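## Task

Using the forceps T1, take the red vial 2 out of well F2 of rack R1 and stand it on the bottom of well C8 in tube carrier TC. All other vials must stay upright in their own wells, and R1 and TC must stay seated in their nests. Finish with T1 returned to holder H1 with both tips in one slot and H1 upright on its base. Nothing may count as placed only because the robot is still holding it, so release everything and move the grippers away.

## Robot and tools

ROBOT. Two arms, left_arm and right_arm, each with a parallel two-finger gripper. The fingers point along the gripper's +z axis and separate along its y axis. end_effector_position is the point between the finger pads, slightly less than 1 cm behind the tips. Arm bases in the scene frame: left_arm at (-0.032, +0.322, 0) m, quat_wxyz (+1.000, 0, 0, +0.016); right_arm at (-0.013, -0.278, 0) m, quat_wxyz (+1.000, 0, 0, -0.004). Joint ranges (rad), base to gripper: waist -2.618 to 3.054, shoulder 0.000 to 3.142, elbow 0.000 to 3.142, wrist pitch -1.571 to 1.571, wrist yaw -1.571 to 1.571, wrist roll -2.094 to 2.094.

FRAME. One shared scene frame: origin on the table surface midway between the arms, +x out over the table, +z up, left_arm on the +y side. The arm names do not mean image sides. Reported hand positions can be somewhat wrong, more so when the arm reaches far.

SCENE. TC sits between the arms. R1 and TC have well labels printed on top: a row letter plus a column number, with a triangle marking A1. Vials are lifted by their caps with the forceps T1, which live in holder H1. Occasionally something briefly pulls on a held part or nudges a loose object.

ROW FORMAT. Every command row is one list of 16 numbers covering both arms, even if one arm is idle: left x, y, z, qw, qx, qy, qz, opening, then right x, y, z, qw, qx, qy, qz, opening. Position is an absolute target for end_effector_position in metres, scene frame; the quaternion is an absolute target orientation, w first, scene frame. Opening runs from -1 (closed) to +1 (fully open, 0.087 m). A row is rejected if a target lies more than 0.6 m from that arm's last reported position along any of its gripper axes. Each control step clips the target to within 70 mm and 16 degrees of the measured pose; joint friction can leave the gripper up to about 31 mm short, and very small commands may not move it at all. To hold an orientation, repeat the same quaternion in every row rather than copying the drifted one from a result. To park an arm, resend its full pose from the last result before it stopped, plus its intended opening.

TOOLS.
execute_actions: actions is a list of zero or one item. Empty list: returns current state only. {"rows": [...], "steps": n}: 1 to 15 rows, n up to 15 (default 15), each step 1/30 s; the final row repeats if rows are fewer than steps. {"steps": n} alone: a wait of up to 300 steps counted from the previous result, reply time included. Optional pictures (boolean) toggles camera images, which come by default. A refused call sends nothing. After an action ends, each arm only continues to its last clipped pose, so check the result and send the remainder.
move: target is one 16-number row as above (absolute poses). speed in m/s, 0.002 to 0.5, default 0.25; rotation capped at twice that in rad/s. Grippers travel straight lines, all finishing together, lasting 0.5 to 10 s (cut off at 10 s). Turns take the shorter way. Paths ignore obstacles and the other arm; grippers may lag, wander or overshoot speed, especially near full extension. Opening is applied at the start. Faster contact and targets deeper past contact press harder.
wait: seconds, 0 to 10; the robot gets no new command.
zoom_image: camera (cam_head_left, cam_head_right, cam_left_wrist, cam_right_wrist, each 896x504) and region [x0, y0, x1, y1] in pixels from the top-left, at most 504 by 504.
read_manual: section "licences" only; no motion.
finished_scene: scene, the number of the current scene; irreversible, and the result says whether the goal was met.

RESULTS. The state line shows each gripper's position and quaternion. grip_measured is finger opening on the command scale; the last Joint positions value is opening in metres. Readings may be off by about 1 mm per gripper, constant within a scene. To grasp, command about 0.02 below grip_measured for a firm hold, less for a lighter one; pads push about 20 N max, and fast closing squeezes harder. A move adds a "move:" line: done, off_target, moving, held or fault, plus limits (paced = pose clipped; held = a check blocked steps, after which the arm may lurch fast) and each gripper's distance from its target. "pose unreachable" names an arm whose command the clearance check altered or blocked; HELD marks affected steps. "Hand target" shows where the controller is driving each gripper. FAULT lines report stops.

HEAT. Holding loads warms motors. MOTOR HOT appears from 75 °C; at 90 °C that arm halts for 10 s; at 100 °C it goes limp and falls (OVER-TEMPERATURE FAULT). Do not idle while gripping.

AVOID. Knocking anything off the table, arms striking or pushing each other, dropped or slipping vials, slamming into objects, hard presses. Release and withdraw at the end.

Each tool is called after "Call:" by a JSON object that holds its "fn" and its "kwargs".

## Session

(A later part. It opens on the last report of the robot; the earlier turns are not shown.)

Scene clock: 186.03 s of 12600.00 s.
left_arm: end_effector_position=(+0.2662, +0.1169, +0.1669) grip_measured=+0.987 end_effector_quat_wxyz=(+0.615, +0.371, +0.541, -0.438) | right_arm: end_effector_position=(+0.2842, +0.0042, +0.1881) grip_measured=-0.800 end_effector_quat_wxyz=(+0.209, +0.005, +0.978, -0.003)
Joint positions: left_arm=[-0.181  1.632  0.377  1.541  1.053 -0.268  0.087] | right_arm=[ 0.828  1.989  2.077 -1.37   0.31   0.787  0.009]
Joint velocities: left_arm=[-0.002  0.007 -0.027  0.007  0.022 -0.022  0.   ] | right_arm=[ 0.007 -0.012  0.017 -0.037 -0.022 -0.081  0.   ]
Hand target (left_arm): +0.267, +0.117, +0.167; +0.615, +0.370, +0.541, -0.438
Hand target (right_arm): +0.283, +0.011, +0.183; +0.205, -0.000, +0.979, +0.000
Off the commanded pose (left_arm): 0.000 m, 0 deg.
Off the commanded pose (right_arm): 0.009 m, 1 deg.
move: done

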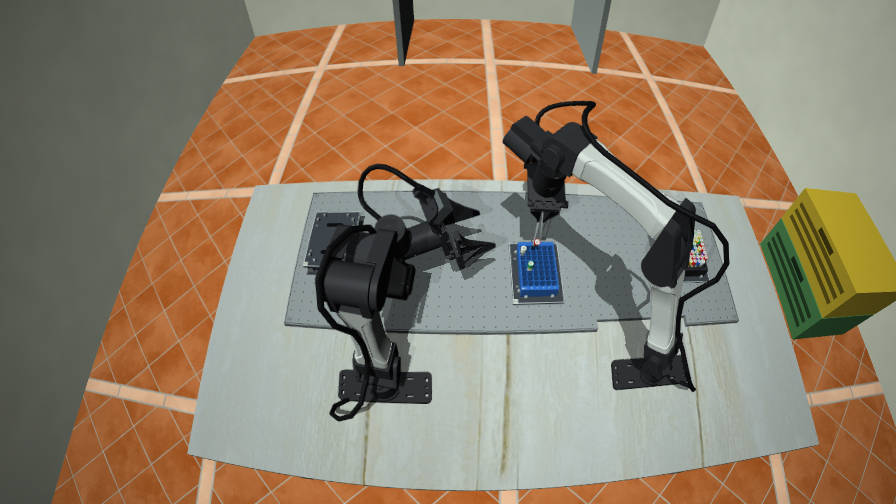

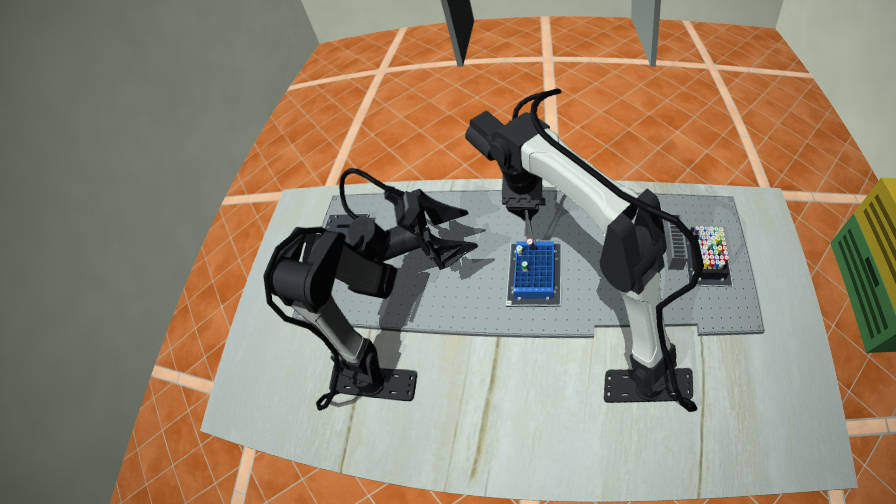

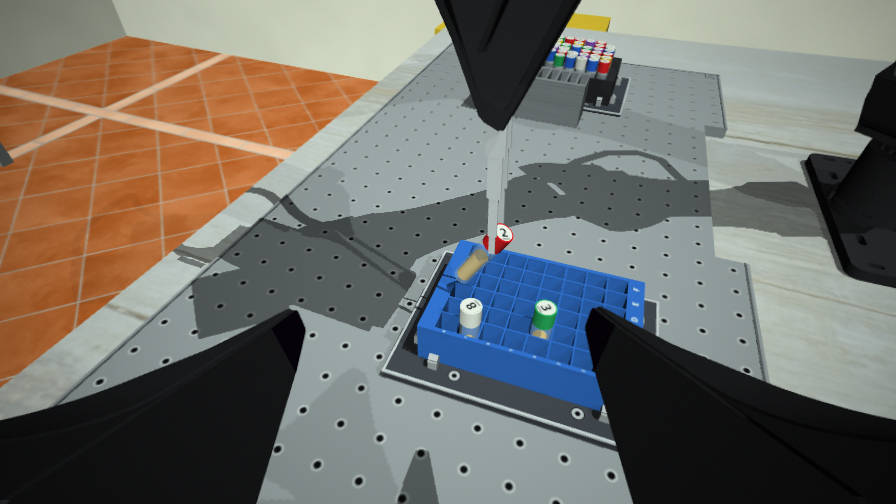

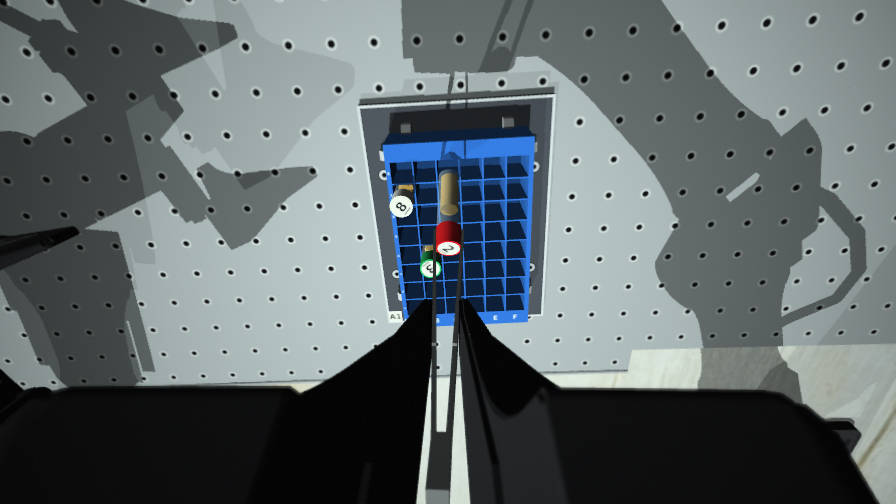

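Aligned. Lower.

Call:
{"fn": "move", "kwargs": {"target": [0.2666,0.117,0.167,0.615,0.37,0.541,-0.438,1,0.284,0.0110,0.176,0.205,0,0.979,0,-0.801], "speed": 0.005}}

Call:
{"fn": "zoom_image", "kwargs": {"camera": "cam_left_wrist", "region": [400,200,550,350]}}

Call:
{"fn": "zoom_image", "kwargs": {"camera": "cam_right_wrist", "region": [390,140,510,260]}}

Scene clock: 190.23 s of 12600.00 s.
left_arm: end_effector_position=(+0.2662, +0.1169, +0.1669) grip_measured=+0.987 end_effector_quat_wxyz=(+0.615, +0.371, +0.541, -0.438) | right_arm: end_effector_position=(+0.2862, +0.0063, +0.1839) grip_measured=-0.800 end_effector_quat_wxyz=(+0.211, +0.006, +0.978, -0.001)
Joint positions: left_arm=[-0.181  1.632  0.377  1.541  1.053 -0.268  0.087] | right_arm=[ 0.828  1.989  2.059 -1.346  0.31   0.787  0.009]
Joint velocities: left_arm=[-0.007 -0.007  0.012  0.037 -0.022  0.007 -0.   ] | right_arm=[ 0.002 -0.007 -0.002  0.007 -0.051  0.022  0.   ]
Hand target (left_arm): +0.267, +0.117, +0.167; +0.615, +0.370, +0.541, -0.438
Hand target (right_arm): +0.284, +0.011, +0.176; +0.205, +0.000, +0.979, +0.000
Off the commanded pose (left_arm): 0.000 m, 0 deg.
Off the commanded pose (right_arm): 0.009 m, 1 deg.
move: done

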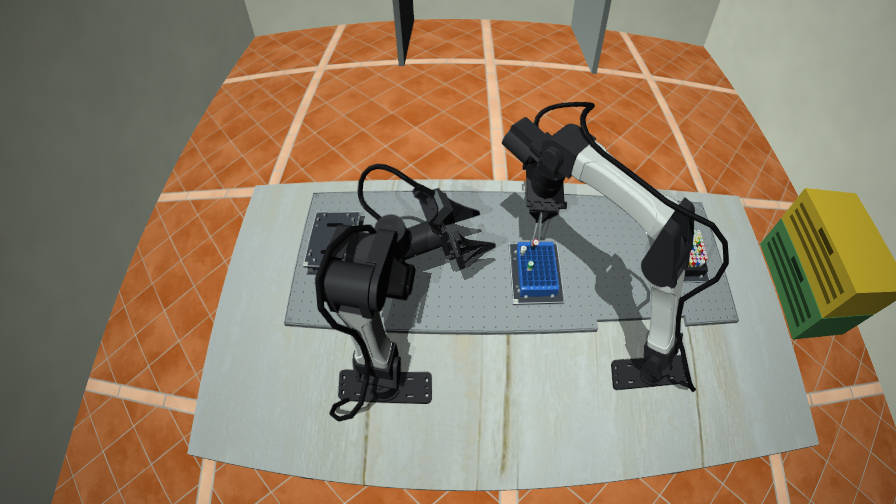

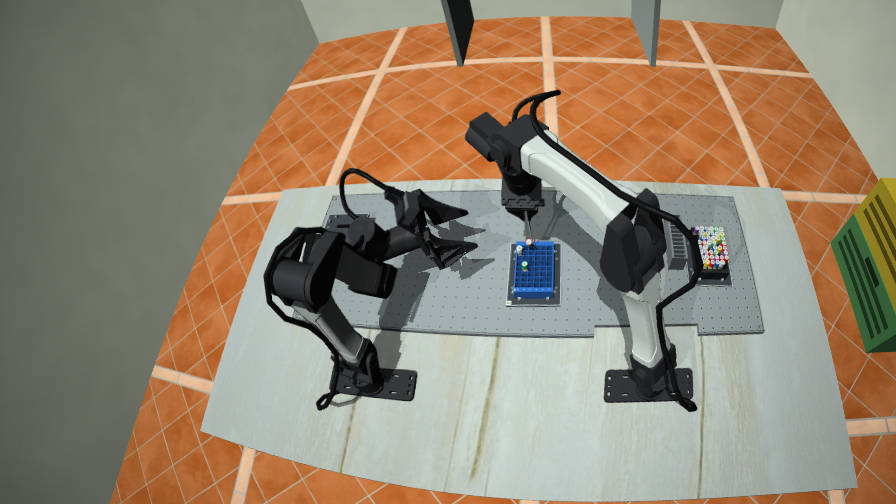

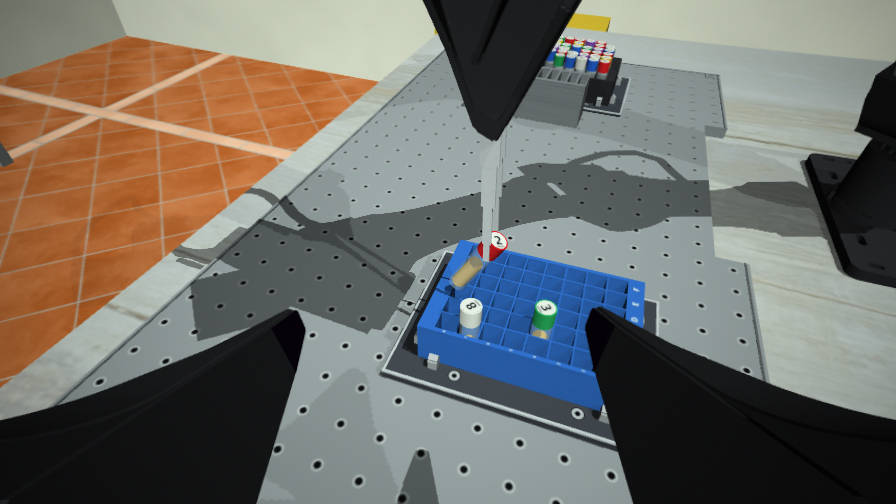

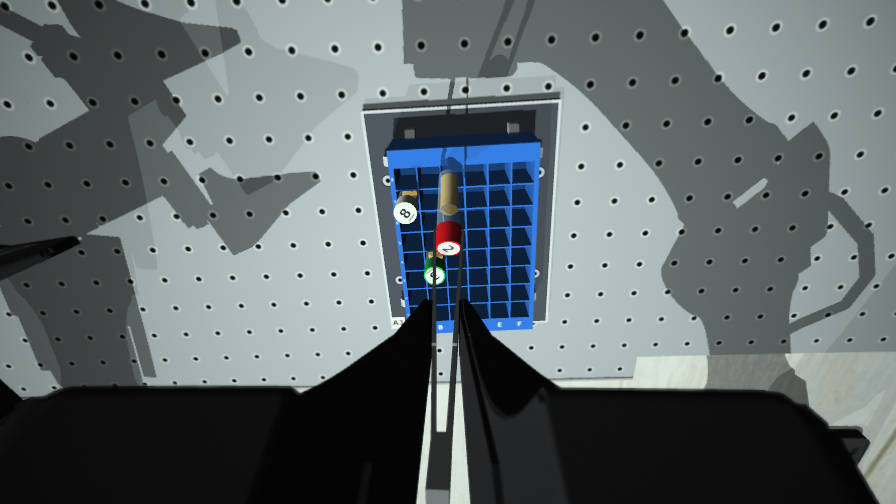

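Region (400, 200, 550, 350) of cam_left_wrist's 896x504 image, scaled by 3.360, with more detail than that image has.

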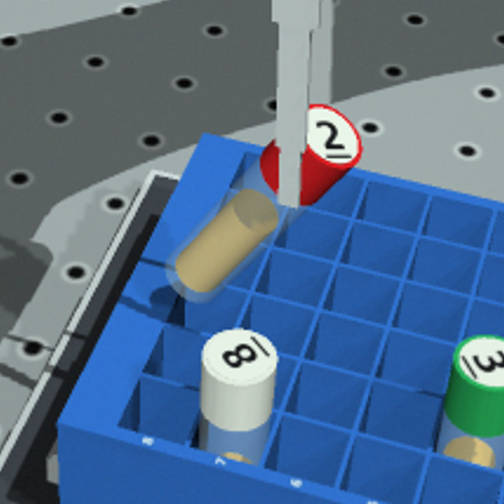

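Region (390, 140, 510, 260) of cam_right_wrist's 896x504 image, scaled by 4.200, with more detail than that image has.

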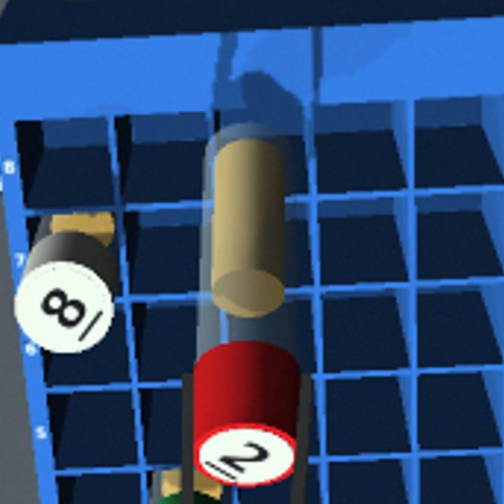

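Drifted radially; pull radially in while lowering.

Call:
{"fn": "execute_actions", "kwargs": {"actions": [{"rows":[[0.2666,0.117,0.167,0.615,0.37,0.541,-0.438,1,0.283,0.010,0.1755,0.205,0,0.979,0,-0.801],[0.2666,0.117,0.167,0.615,0.37,0.541,-0.438,1,0.2825,0.0095,0.175,0.205,0,0.979,0,-0.801],[0.2666,0.117,0.167,0.615,0.37,0.541,-0.438,1,0.282,0.009,0.1745,0.205,0,0.979,0,-0.801],[0.2666,0.117,0.167,0.615,0.37,0.541,-0.438,1,0.2815,0.0085,0.174,0.205,0,0.979,0,-0.801]]}], "pictures": false}}

Scene clock: 191.77 s of 12600.00 s.
left_arm: end_effector_position=(+0.2662, +0.1169, +0.1669) grip_measured=+0.987 end_effector_quat_wxyz=(+0.615, +0.371, +0.541, -0.438) | right_arm: end_effector_position=(+0.2845, +0.0047, +0.1740) grip_measured=-0.800 end_effector_quat_wxyz=(+0.204, +0.004, +0.979, -0.008)
Joint positions: left_arm=[-0.181  1.632  0.377  1.541  1.053 -0.268  0.087] | right_arm=[ 0.828  1.989  2.021 -1.329  0.309  0.787  0.009]
Joint velocities: left_arm=[-0.002  0.007 -0.007  0.095  0.095 -0.007 -0.001] | right_arm=[ 0.022 -0.022 -0.012 -0.007  0.066  0.022  0.   ]
Hand target (left_arm): +0.267, +0.117, +0.167; +0.615, +0.370, +0.541, -0.438
Hand target (right_arm): +0.282, +0.009, +0.174; +0.205, -0.000, +0.979, +0.000
Off the commanded pose (left_arm): 0.000 m, 0 deg.
Off the commanded pose (right_arm): 0.005 m, 1 deg.
Steps of this call (steps 1 to 31: nothing new was sent; steps 32 to 46: all 15 steps of this action). Readings (end_effector_position):
32: left_arm (+0.2662, +0.1169, +0.1669) | right_arm (+0.2863, +0.0065, +0.1833)
33: left_arm (+0.2662, +0.1169, +0.1669) | right_arm (+0.2862, +0.0064, +0.1824)
35: left_arm (+0.2662, +0.1169, +0.1669) | right_arm (+0.2854, +0.0055, +0.1786)
39: left_arm (+0.2662, +0.1169, +0.1669) | right_arm (+0.2835, +0.0037, +0.1738)
46: the state above

Call:
{"fn": "execute_actions", "kwargs": {"actions": []}}

Call:
{"fn": "zoom_image", "kwargs": {"camera": "cam_left_wrist", "region": [400,200,550,350]}}

Call:
{"fn": "zoom_image", "kwargs": {"camera": "cam_right_wrist", "region": [390,140,510,260]}}

Scene clock: 192.43 s of 12600.00 s.
left_arm: end_effector_position=(+0.2662, +0.1169, +0.1669) grip_measured=+0.987 end_effector_quat_wxyz=(+0.615, +0.371, +0.541, -0.438) | right_arm: end_effector_position=(+0.2846, +0.0048, +0.1740) grip_measured=-0.800 end_effector_quat_wxyz=(+0.204, +0.004, +0.979, -0.008)
Joint positions: left_arm=[-0.181  1.632  0.377  1.541  1.053 -0.268  0.087] | right_arm=[ 0.828  1.989  2.021 -1.328  0.309  0.787  0.009]
Joint velocities: left_arm=[ 0.012  0.007 -0.007 -0.007  0.022  0.037  0.   ] | right_arm=[-0.012  0.022 -0.012  0.007 -0.11   0.037  0.   ]
Hand target (left_arm): +0.267, +0.117, +0.167; +0.615, +0.370, +0.541, -0.438
Hand target (right_arm): +0.282, +0.009, +0.174; +0.205, -0.000, +0.979, -0.000
Off the commanded pose (left_arm): 0.000 m, 0 deg.
Off the commanded pose (right_arm): 0.005 m, 1 deg.
Steps of this call (steps 1 to 20: nothing new was sent). Readings (end_effector_position):
1: left_arm (+0.2662, +0.1169, +0.1669) | right_arm (+0.2845, +0.0047, +0.1740)
2: left_arm (+0.2662, +0.1169, +0.1669) | right_arm (+0.2845, +0.0047, +0.1740)
4: left_arm (+0.2662, +0.1169, +0.1669) | right_arm (+0.2845, +0.0047, +0.1740)
8: left_arm (+0.2662, +0.1169, +0.1669) | right_arm (+0.2846, +0.0048, +0.1740)
20: the state above

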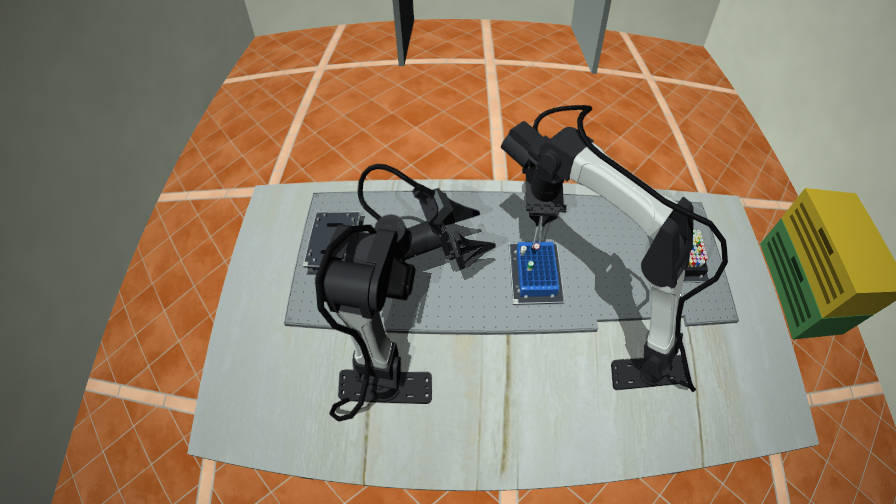

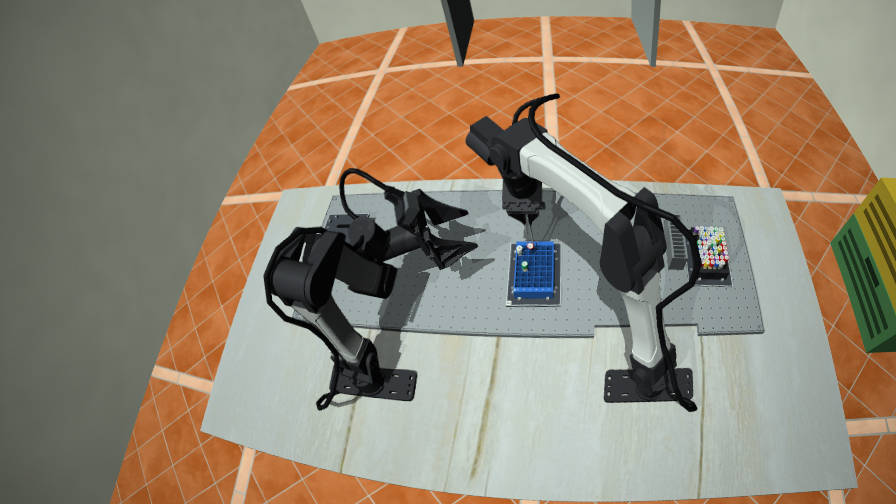

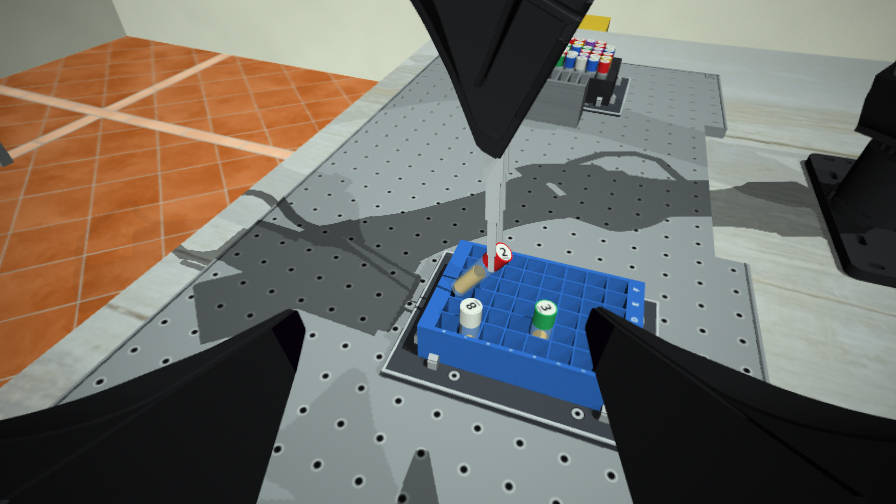

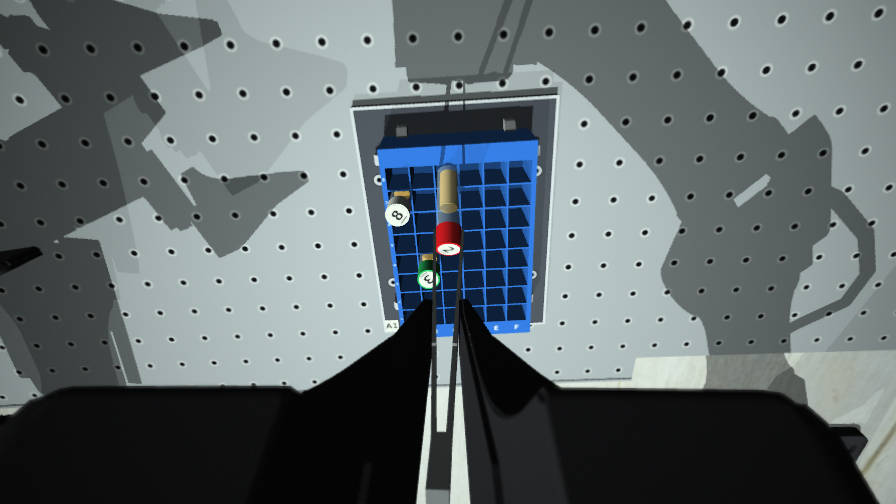

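Region (400, 200, 550, 350) of cam_left_wrist's 896x504 image, scaled by 3.360, with more detail than that image has.

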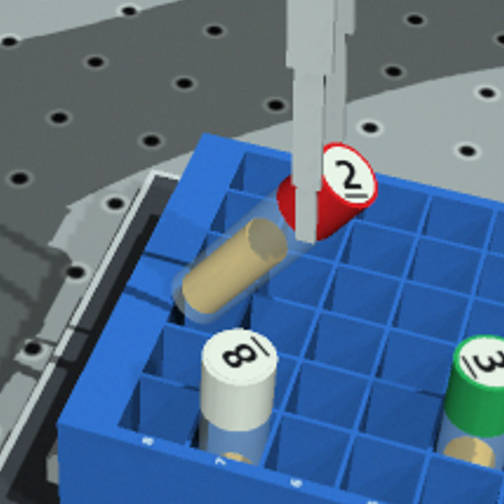

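Region (390, 140, 510, 260) of cam_right_wrist's 896x504 image, scaled by 4.200, with more detail than that image has.

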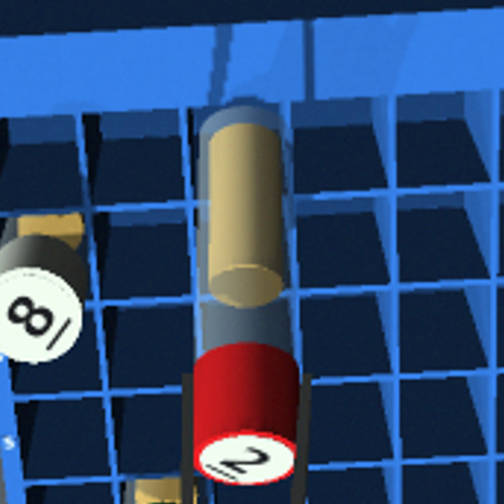

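Call:
{"fn": "move", "kwargs": {"target": [0.2666,0.117,0.167,0.615,0.37,0.541,-0.438,1,0.295,0.003,0.173,0.205,0,0.979,0,-0.80], "speed": 0.004}}

Call:
{"fn": "zoom_image", "kwargs": {"camera": "cam_left_wrist", "region": [400,200,550,350]}}

Scene clock: 196.17 s of 12600.00 s.
left_arm: end_effector_position=(+0.2662, +0.1169, +0.1669) grip_measured=+0.987 end_effector_quat_wxyz=(+0.615, +0.371, +0.541, -0.438) | right_arm: end_effector_position=(+0.2889, +0.0016, +0.1741) grip_measured=-0.800 end_effector_quat_wxyz=(+0.203, -0.002, +0.979, -0.007)
Joint positions: left_arm=[-0.181  1.632  0.377  1.541  1.053 -0.268  0.087] | right_arm=[ 0.814  1.989  2.021 -1.321  0.3    0.759  0.009]
Joint velocities: left_arm=[ 0.002 -0.007 -0.002  0.022  0.007  0.066 -0.001] | right_arm=[-0.012 -0.002  0.002 -0.066  0.007  0.007 -0.   ]
Hand target (left_arm): +0.267, +0.117, +0.167; +0.615, +0.370, +0.541, -0.438
Hand target (right_arm): +0.295, +0.003, +0.173; +0.205, +0.000, +0.979, -0.001
Off the commanded pose (left_arm): 0.000 m, 0 deg.
Off the commanded pose (right_arm): 0.006 m, 1 deg.
move: done

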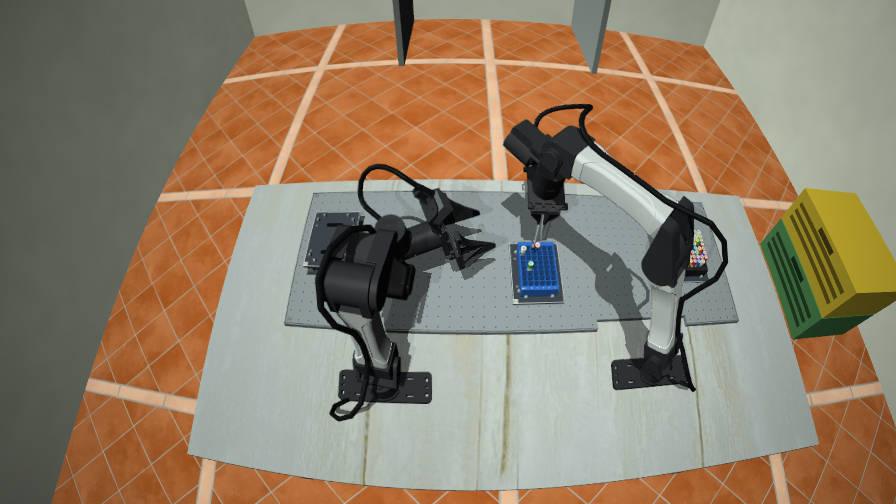

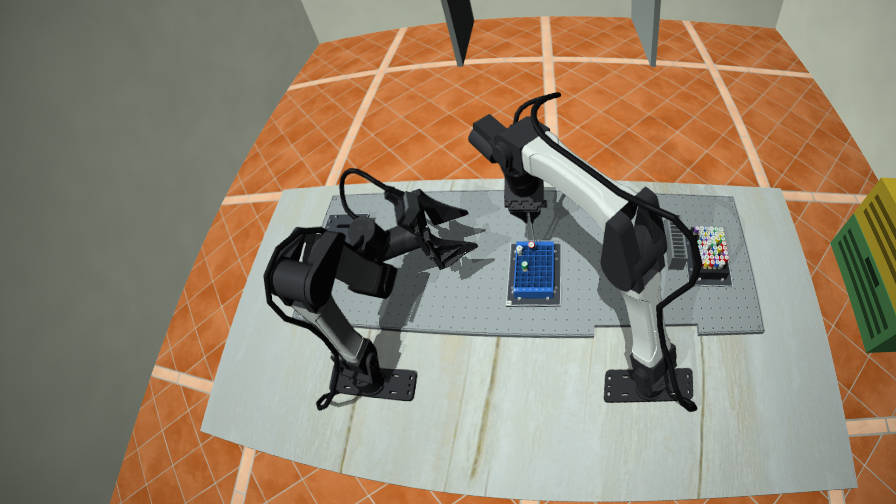

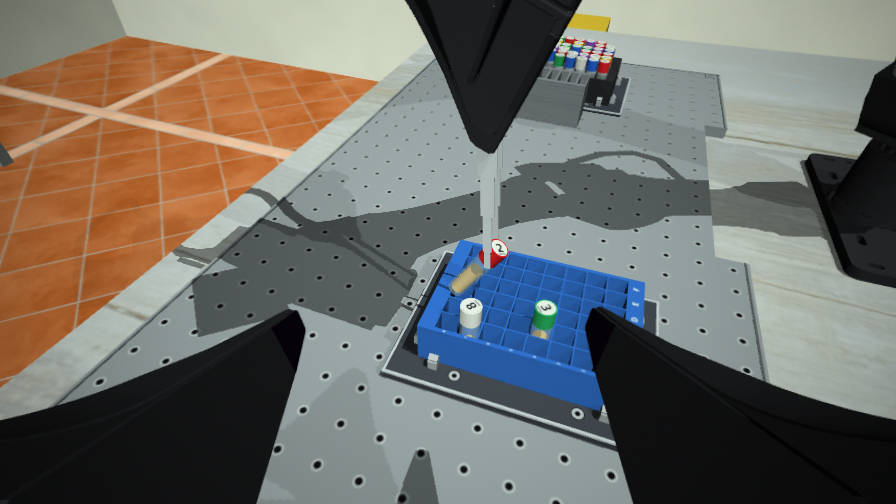

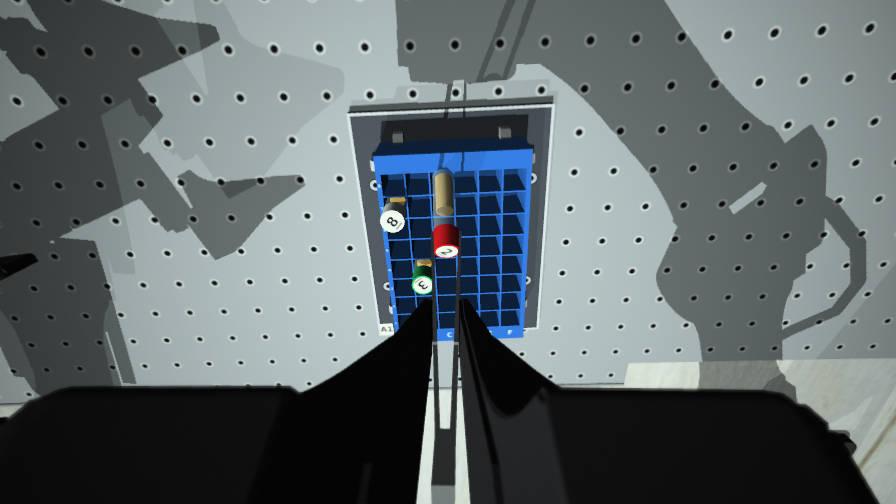

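Region (400, 200, 550, 350) of cam_left_wrist's 896x504 image, scaled by 3.360, with more detail than that image has.

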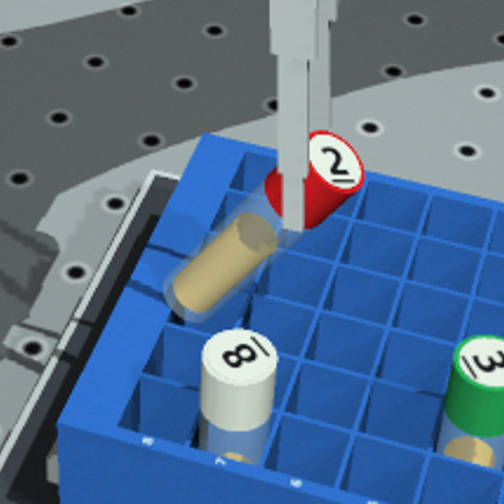

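Call:
{"fn": "move", "kwargs": {"target": [0.2666,0.117,0.167,0.615,0.37,0.541,-0.438,1,0.294,0.008,0.186,0.205,0,0.979,0,-0.80], "speed": 0.004}}

Call:
{"fn": "execute_actions", "kwargs": {"actions": [{"rows":[[0.2666,0.117,0.167,0.615,0.37,0.541,-0.438,1,0.294,0.008,0.186,0.205,0,0.979,0,-0.7975]]}]}}

Call:
{"fn": "zoom_image", "kwargs": {"camera": "cam_left_wrist", "region": [400,200,550,350]}}

Scene clock: 201.27 s of 12600.00 s.
left_arm: end_effector_position=(+0.2662, +0.1169, +0.1669) grip_measured=+0.987 end_effector_quat_wxyz=(+0.615, +0.371, +0.541, -0.438) | right_arm: end_effector_position=(+0.2930, +0.0060, +0.1834) grip_measured=-0.800 end_effector_quat_wxyz=(+0.207, -0.001, +0.978, -0.003)
Joint positions: left_arm=[-0.181  1.632  0.377  1.541  1.053 -0.268  0.087] | right_arm=[ 0.814  2.018  2.1   -1.36   0.3    0.759  0.009]
Joint velocities: left_arm=[ 0.012  0.007 -0.017 -0.022  0.051  0.066 -0.   ] | right_arm=[-0.012 -0.002 -0.002 -0.022 -0.066 -0.066  0.001]
Hand target (left_arm): +0.267, +0.117, +0.167; +0.615, +0.370, +0.541, -0.438
Hand target (right_arm): +0.294, +0.008, +0.186; +0.205, +0.000, +0.979, +0.000
Off the commanded pose (left_arm): 0.000 m, 0 deg.
Off the commanded pose (right_arm): 0.003 m, 0 deg.
move: done

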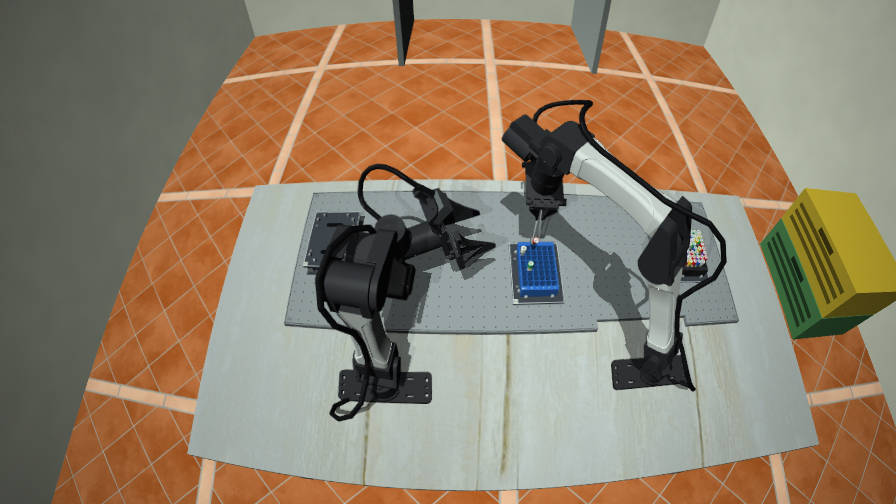

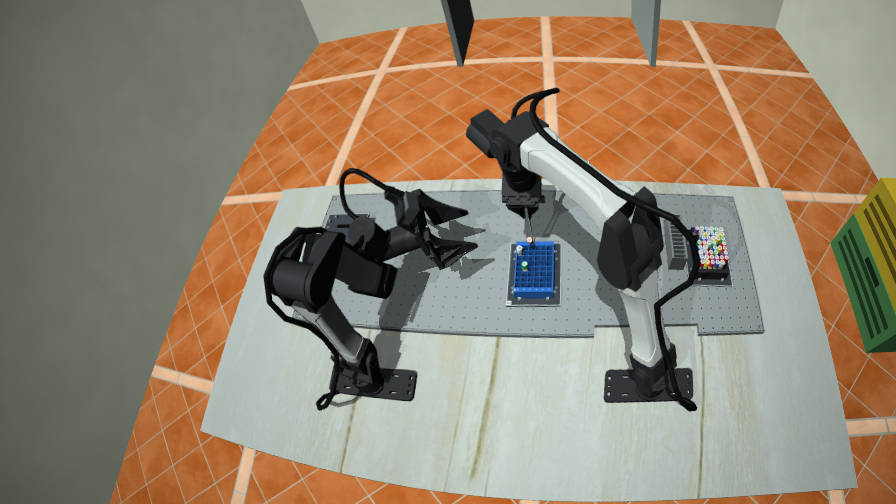

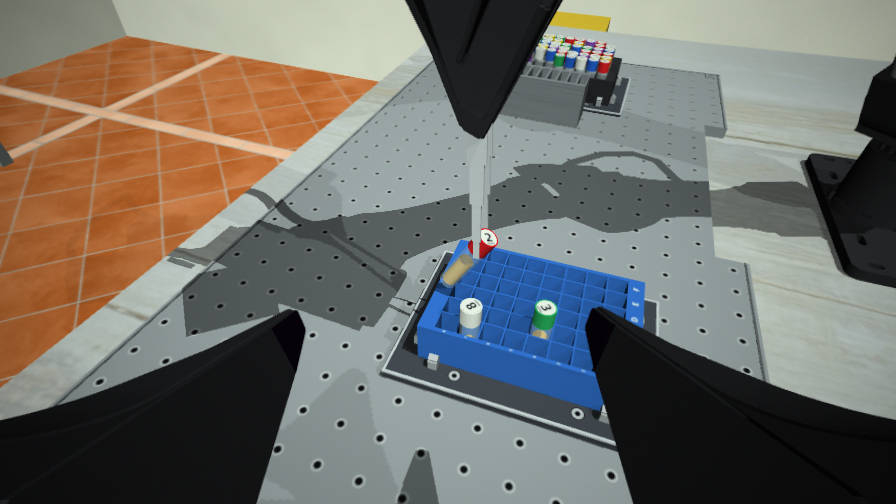

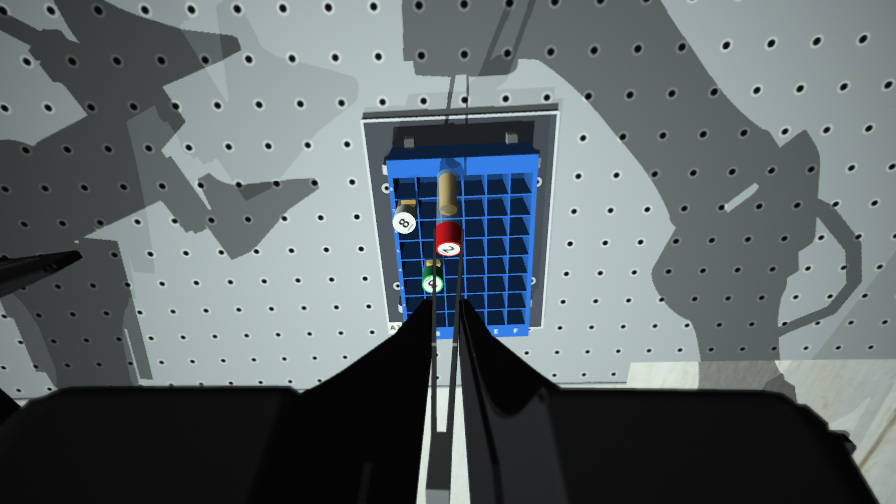

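Scene clock: 201.77 s of 12600.00 s.
left_arm: end_effector_position=(+0.2662, +0.1169, +0.1669) grip_measured=+0.987 end_effector_quat_wxyz=(+0.615, +0.371, +0.541, -0.438) | right_arm: end_effector_position=(+0.2930, +0.0059, +0.1834) grip_measured=-0.797 end_effector_quat_wxyz=(+0.207, -0.001, +0.978, -0.003)
Joint positions: left_arm=[-0.181  1.632  0.377  1.541  1.053 -0.268  0.087] | right_arm=[ 0.814  2.018  2.1   -1.36   0.3    0.759  0.009]
Joint velocities: left_arm=[-0.002 -0.007 -0.007  0.051  0.022 -0.022 -0.001] | right_arm=[-0.002  0.002  0.007  0.007  0.007 -0.007  0.   ]
Hand target (left_arm): +0.267, +0.117, +0.167; +0.615, +0.370, +0.541, -0.438
Hand target (right_arm): +0.294, +0.008, +0.186; +0.205, -0.000, +0.979, +0.000
Off the commanded pose (left_arm): 0.000 m, 0 deg.
Off the commanded pose (right_arm): 0.004 m, 0 deg.
Steps of this call (steps 1 to 15: all 15 steps of this action). Readings (end_effector_position):
1: left_arm (+0.2662, +0.1169, +0.1669) | right_arm (+0.2930, +0.0060, +0.1834)
2: left_arm (+0.2662, +0.1169, +0.1669) | right_arm (+0.2930, +0.0060, +0.1834)
4: left_arm (+0.2662, +0.1169, +0.1669) | right_arm (+0.2930, +0.0059, +0.1834)
8: left_arm (+0.2662, +0.1169, +0.1669) | right_arm (+0.2930, +0.0059, +0.1834)
15: the state above

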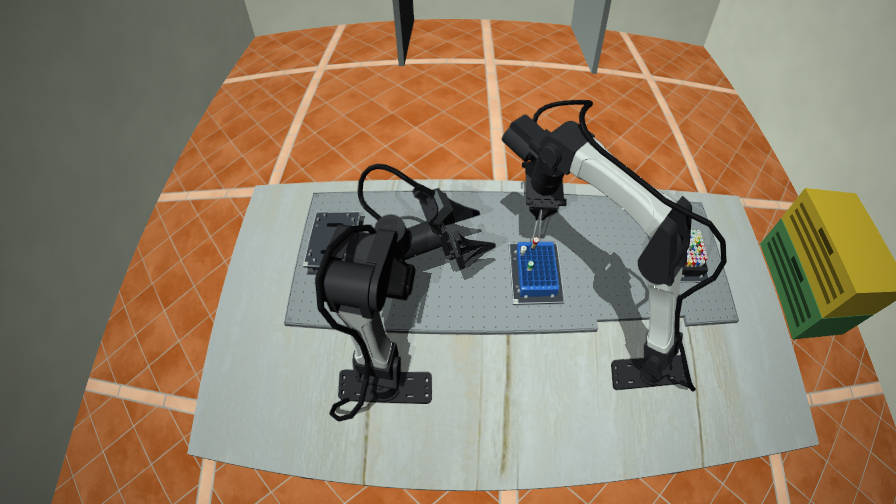

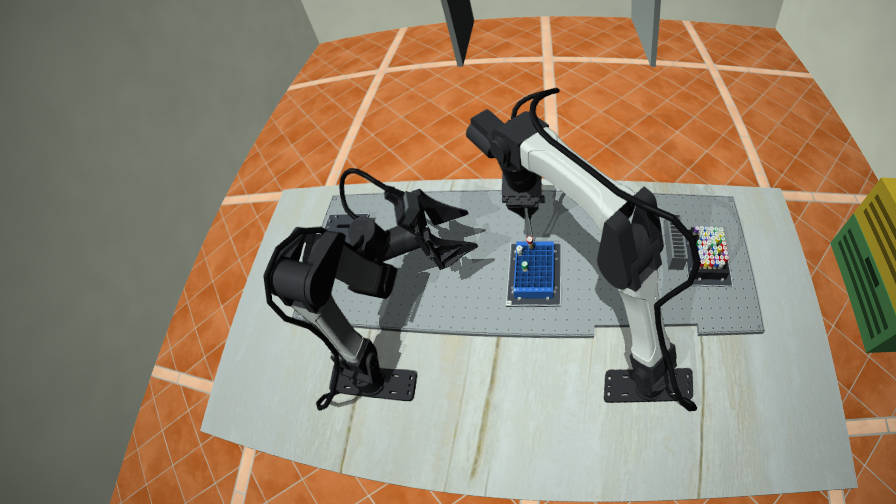

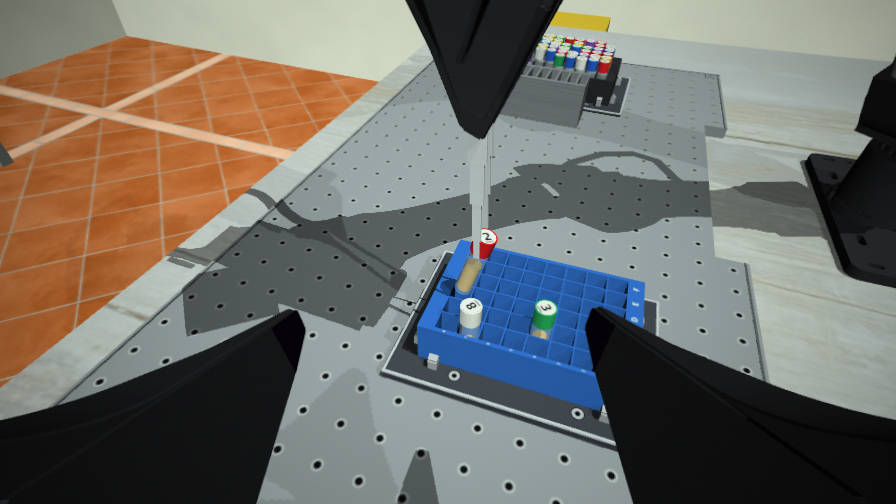

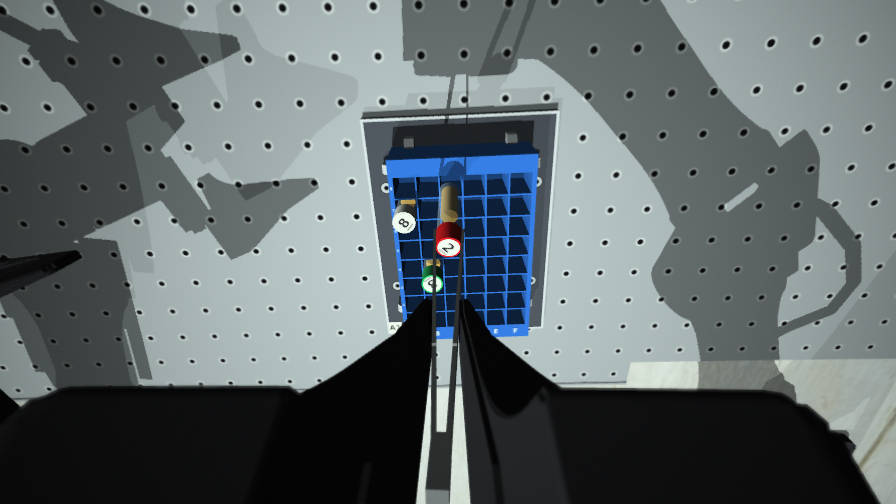

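Region (400, 200, 550, 350) of cam_left_wrist's 896x504 image, scaled by 3.360, with more detail than that image has.

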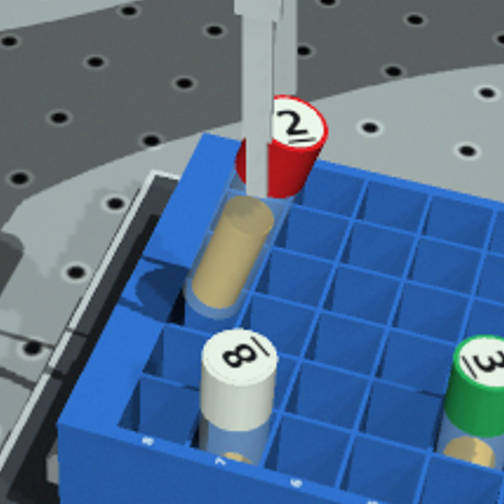

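Call:
{"fn": "execute_actions", "kwargs": {"actions": [{"rows":[[0.2666,0.117,0.167,0.615,0.37,0.541,-0.438,1,0.295,0.007,0.186,0.205,0,0.979,0,-0.8],[0.2666,0.117,0.167,0.615,0.37,0.541,-0.438,1,0.296,0.006,0.186,0.205,0,0.979,0,-0.8],[0.2666,0.117,0.167,0.615,0.37,0.541,-0.438,1,0.297,0.005,0.186,0.205,0,0.979,0,-0.8],[0.2666,0.117,0.167,0.615,0.37,0.541,-0.438,1,0.298,0.004,0.186,0.205,0,0.979,0,-0.8]]}]}}

Call:
{"fn": "zoom_image", "kwargs": {"camera": "cam_left_wrist", "region": [400,200,550,350]}}

Call:
{"fn": "zoom_image", "kwargs": {"camera": "cam_right_wrist", "region": [390,150,510,270]}}

Scene clock: 203.93 s of 12600.00 s.
left_arm: end_effector_position=(+0.2662, +0.1169, +0.1669) grip_measured=+0.987 end_effector_quat_wxyz=(+0.615, +0.371, +0.541, -0.438) | right_arm: end_effector_position=(+0.2930, +0.0057, +0.1834) grip_measured=-0.799 end_effector_quat_wxyz=(+0.207, -0.004, +0.978, -0.003)
Joint positions: left_arm=[-0.181  1.632  0.377  1.541  1.053 -0.268  0.087] | right_arm=[ 0.814  2.018  2.1   -1.36   0.3    0.755  0.009]
Joint velocities: left_arm=[ 0.002  0.002  0.017  0.125 -0.037 -0.037  0.   ] | right_arm=[-0.017 -0.012  0.012  0.037 -0.007 -0.066  0.   ]
Hand target (left_arm): +0.267, +0.117, +0.167; +0.615, +0.370, +0.541, -0.438
Hand target (right_arm): +0.298, +0.004, +0.186; +0.205, -0.000, +0.979, +0.000
Off the commanded pose (left_arm): 0.000 m, 0 deg.
Off the commanded pose (right_arm): 0.006 m, 1 deg.
Steps of this call (steps 1 to 50: nothing new was sent; steps 51 to 65: all 15 steps of this action). Readings (end_effector_position):
51: left_arm (+0.2662, +0.1169, +0.1669) | right_arm (+0.2930, +0.0059, +0.1834)
52: left_arm (+0.2662, +0.1169, +0.1669) | right_arm (+0.2930, +0.0059, +0.1834)
54: left_arm (+0.2662, +0.1169, +0.1669) | right_arm (+0.2930, +0.0059, +0.1834)
58: left_arm (+0.2662, +0.1169, +0.1669) | right_arm (+0.2930, +0.0058, +0.1834)
65: the state above

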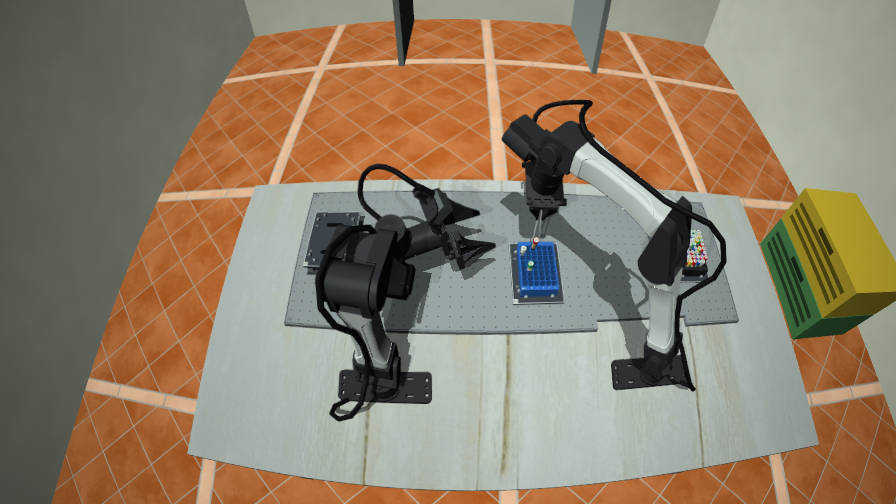

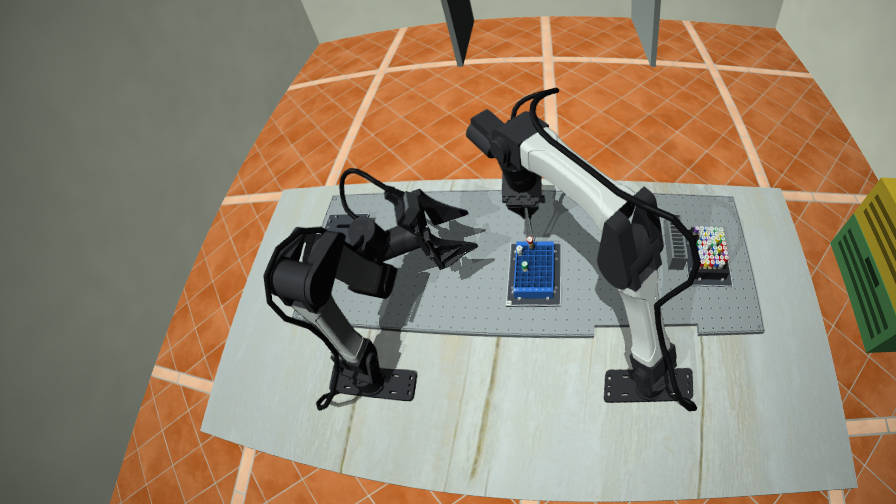

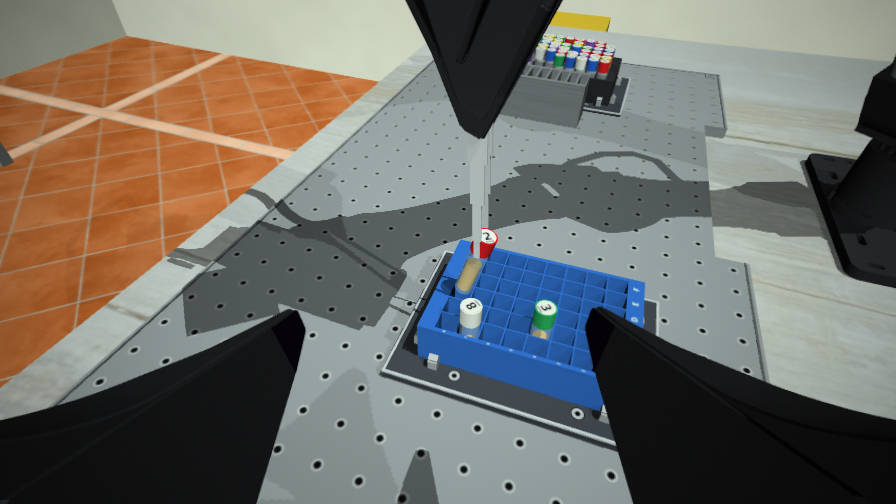

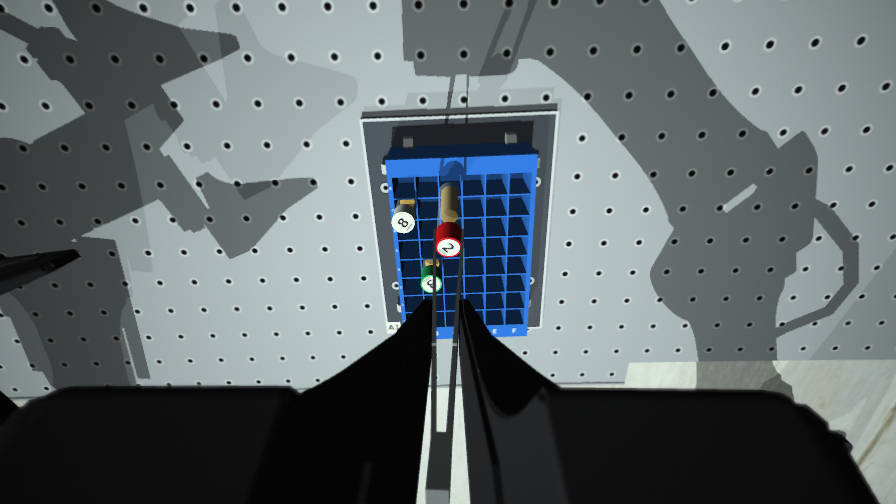

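Region (400, 200, 550, 350) of cam_left_wrist's 896x504 image, scaled by 3.360, with more detail than that image has.

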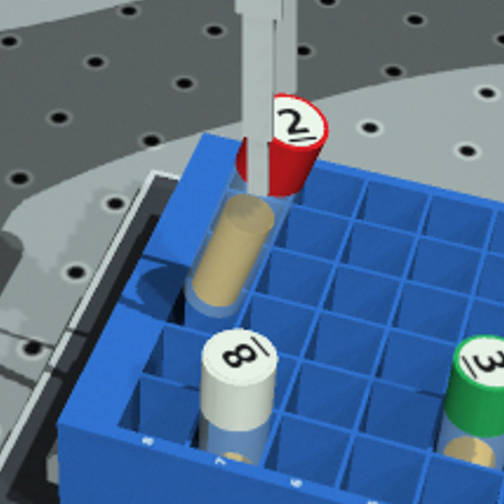

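Region (390, 150, 510, 270) of cam_right_wrist's 896x504 image, scaled by 4.200, with more detail than that image has.

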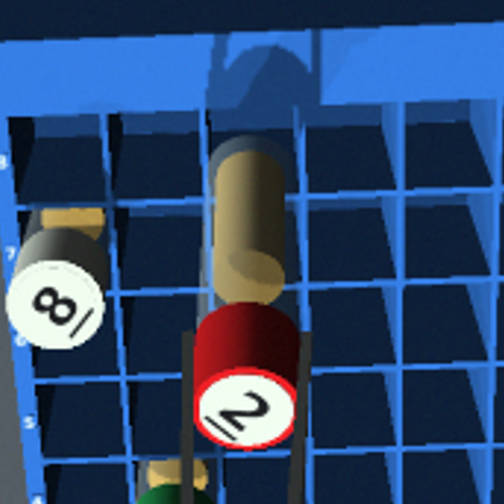

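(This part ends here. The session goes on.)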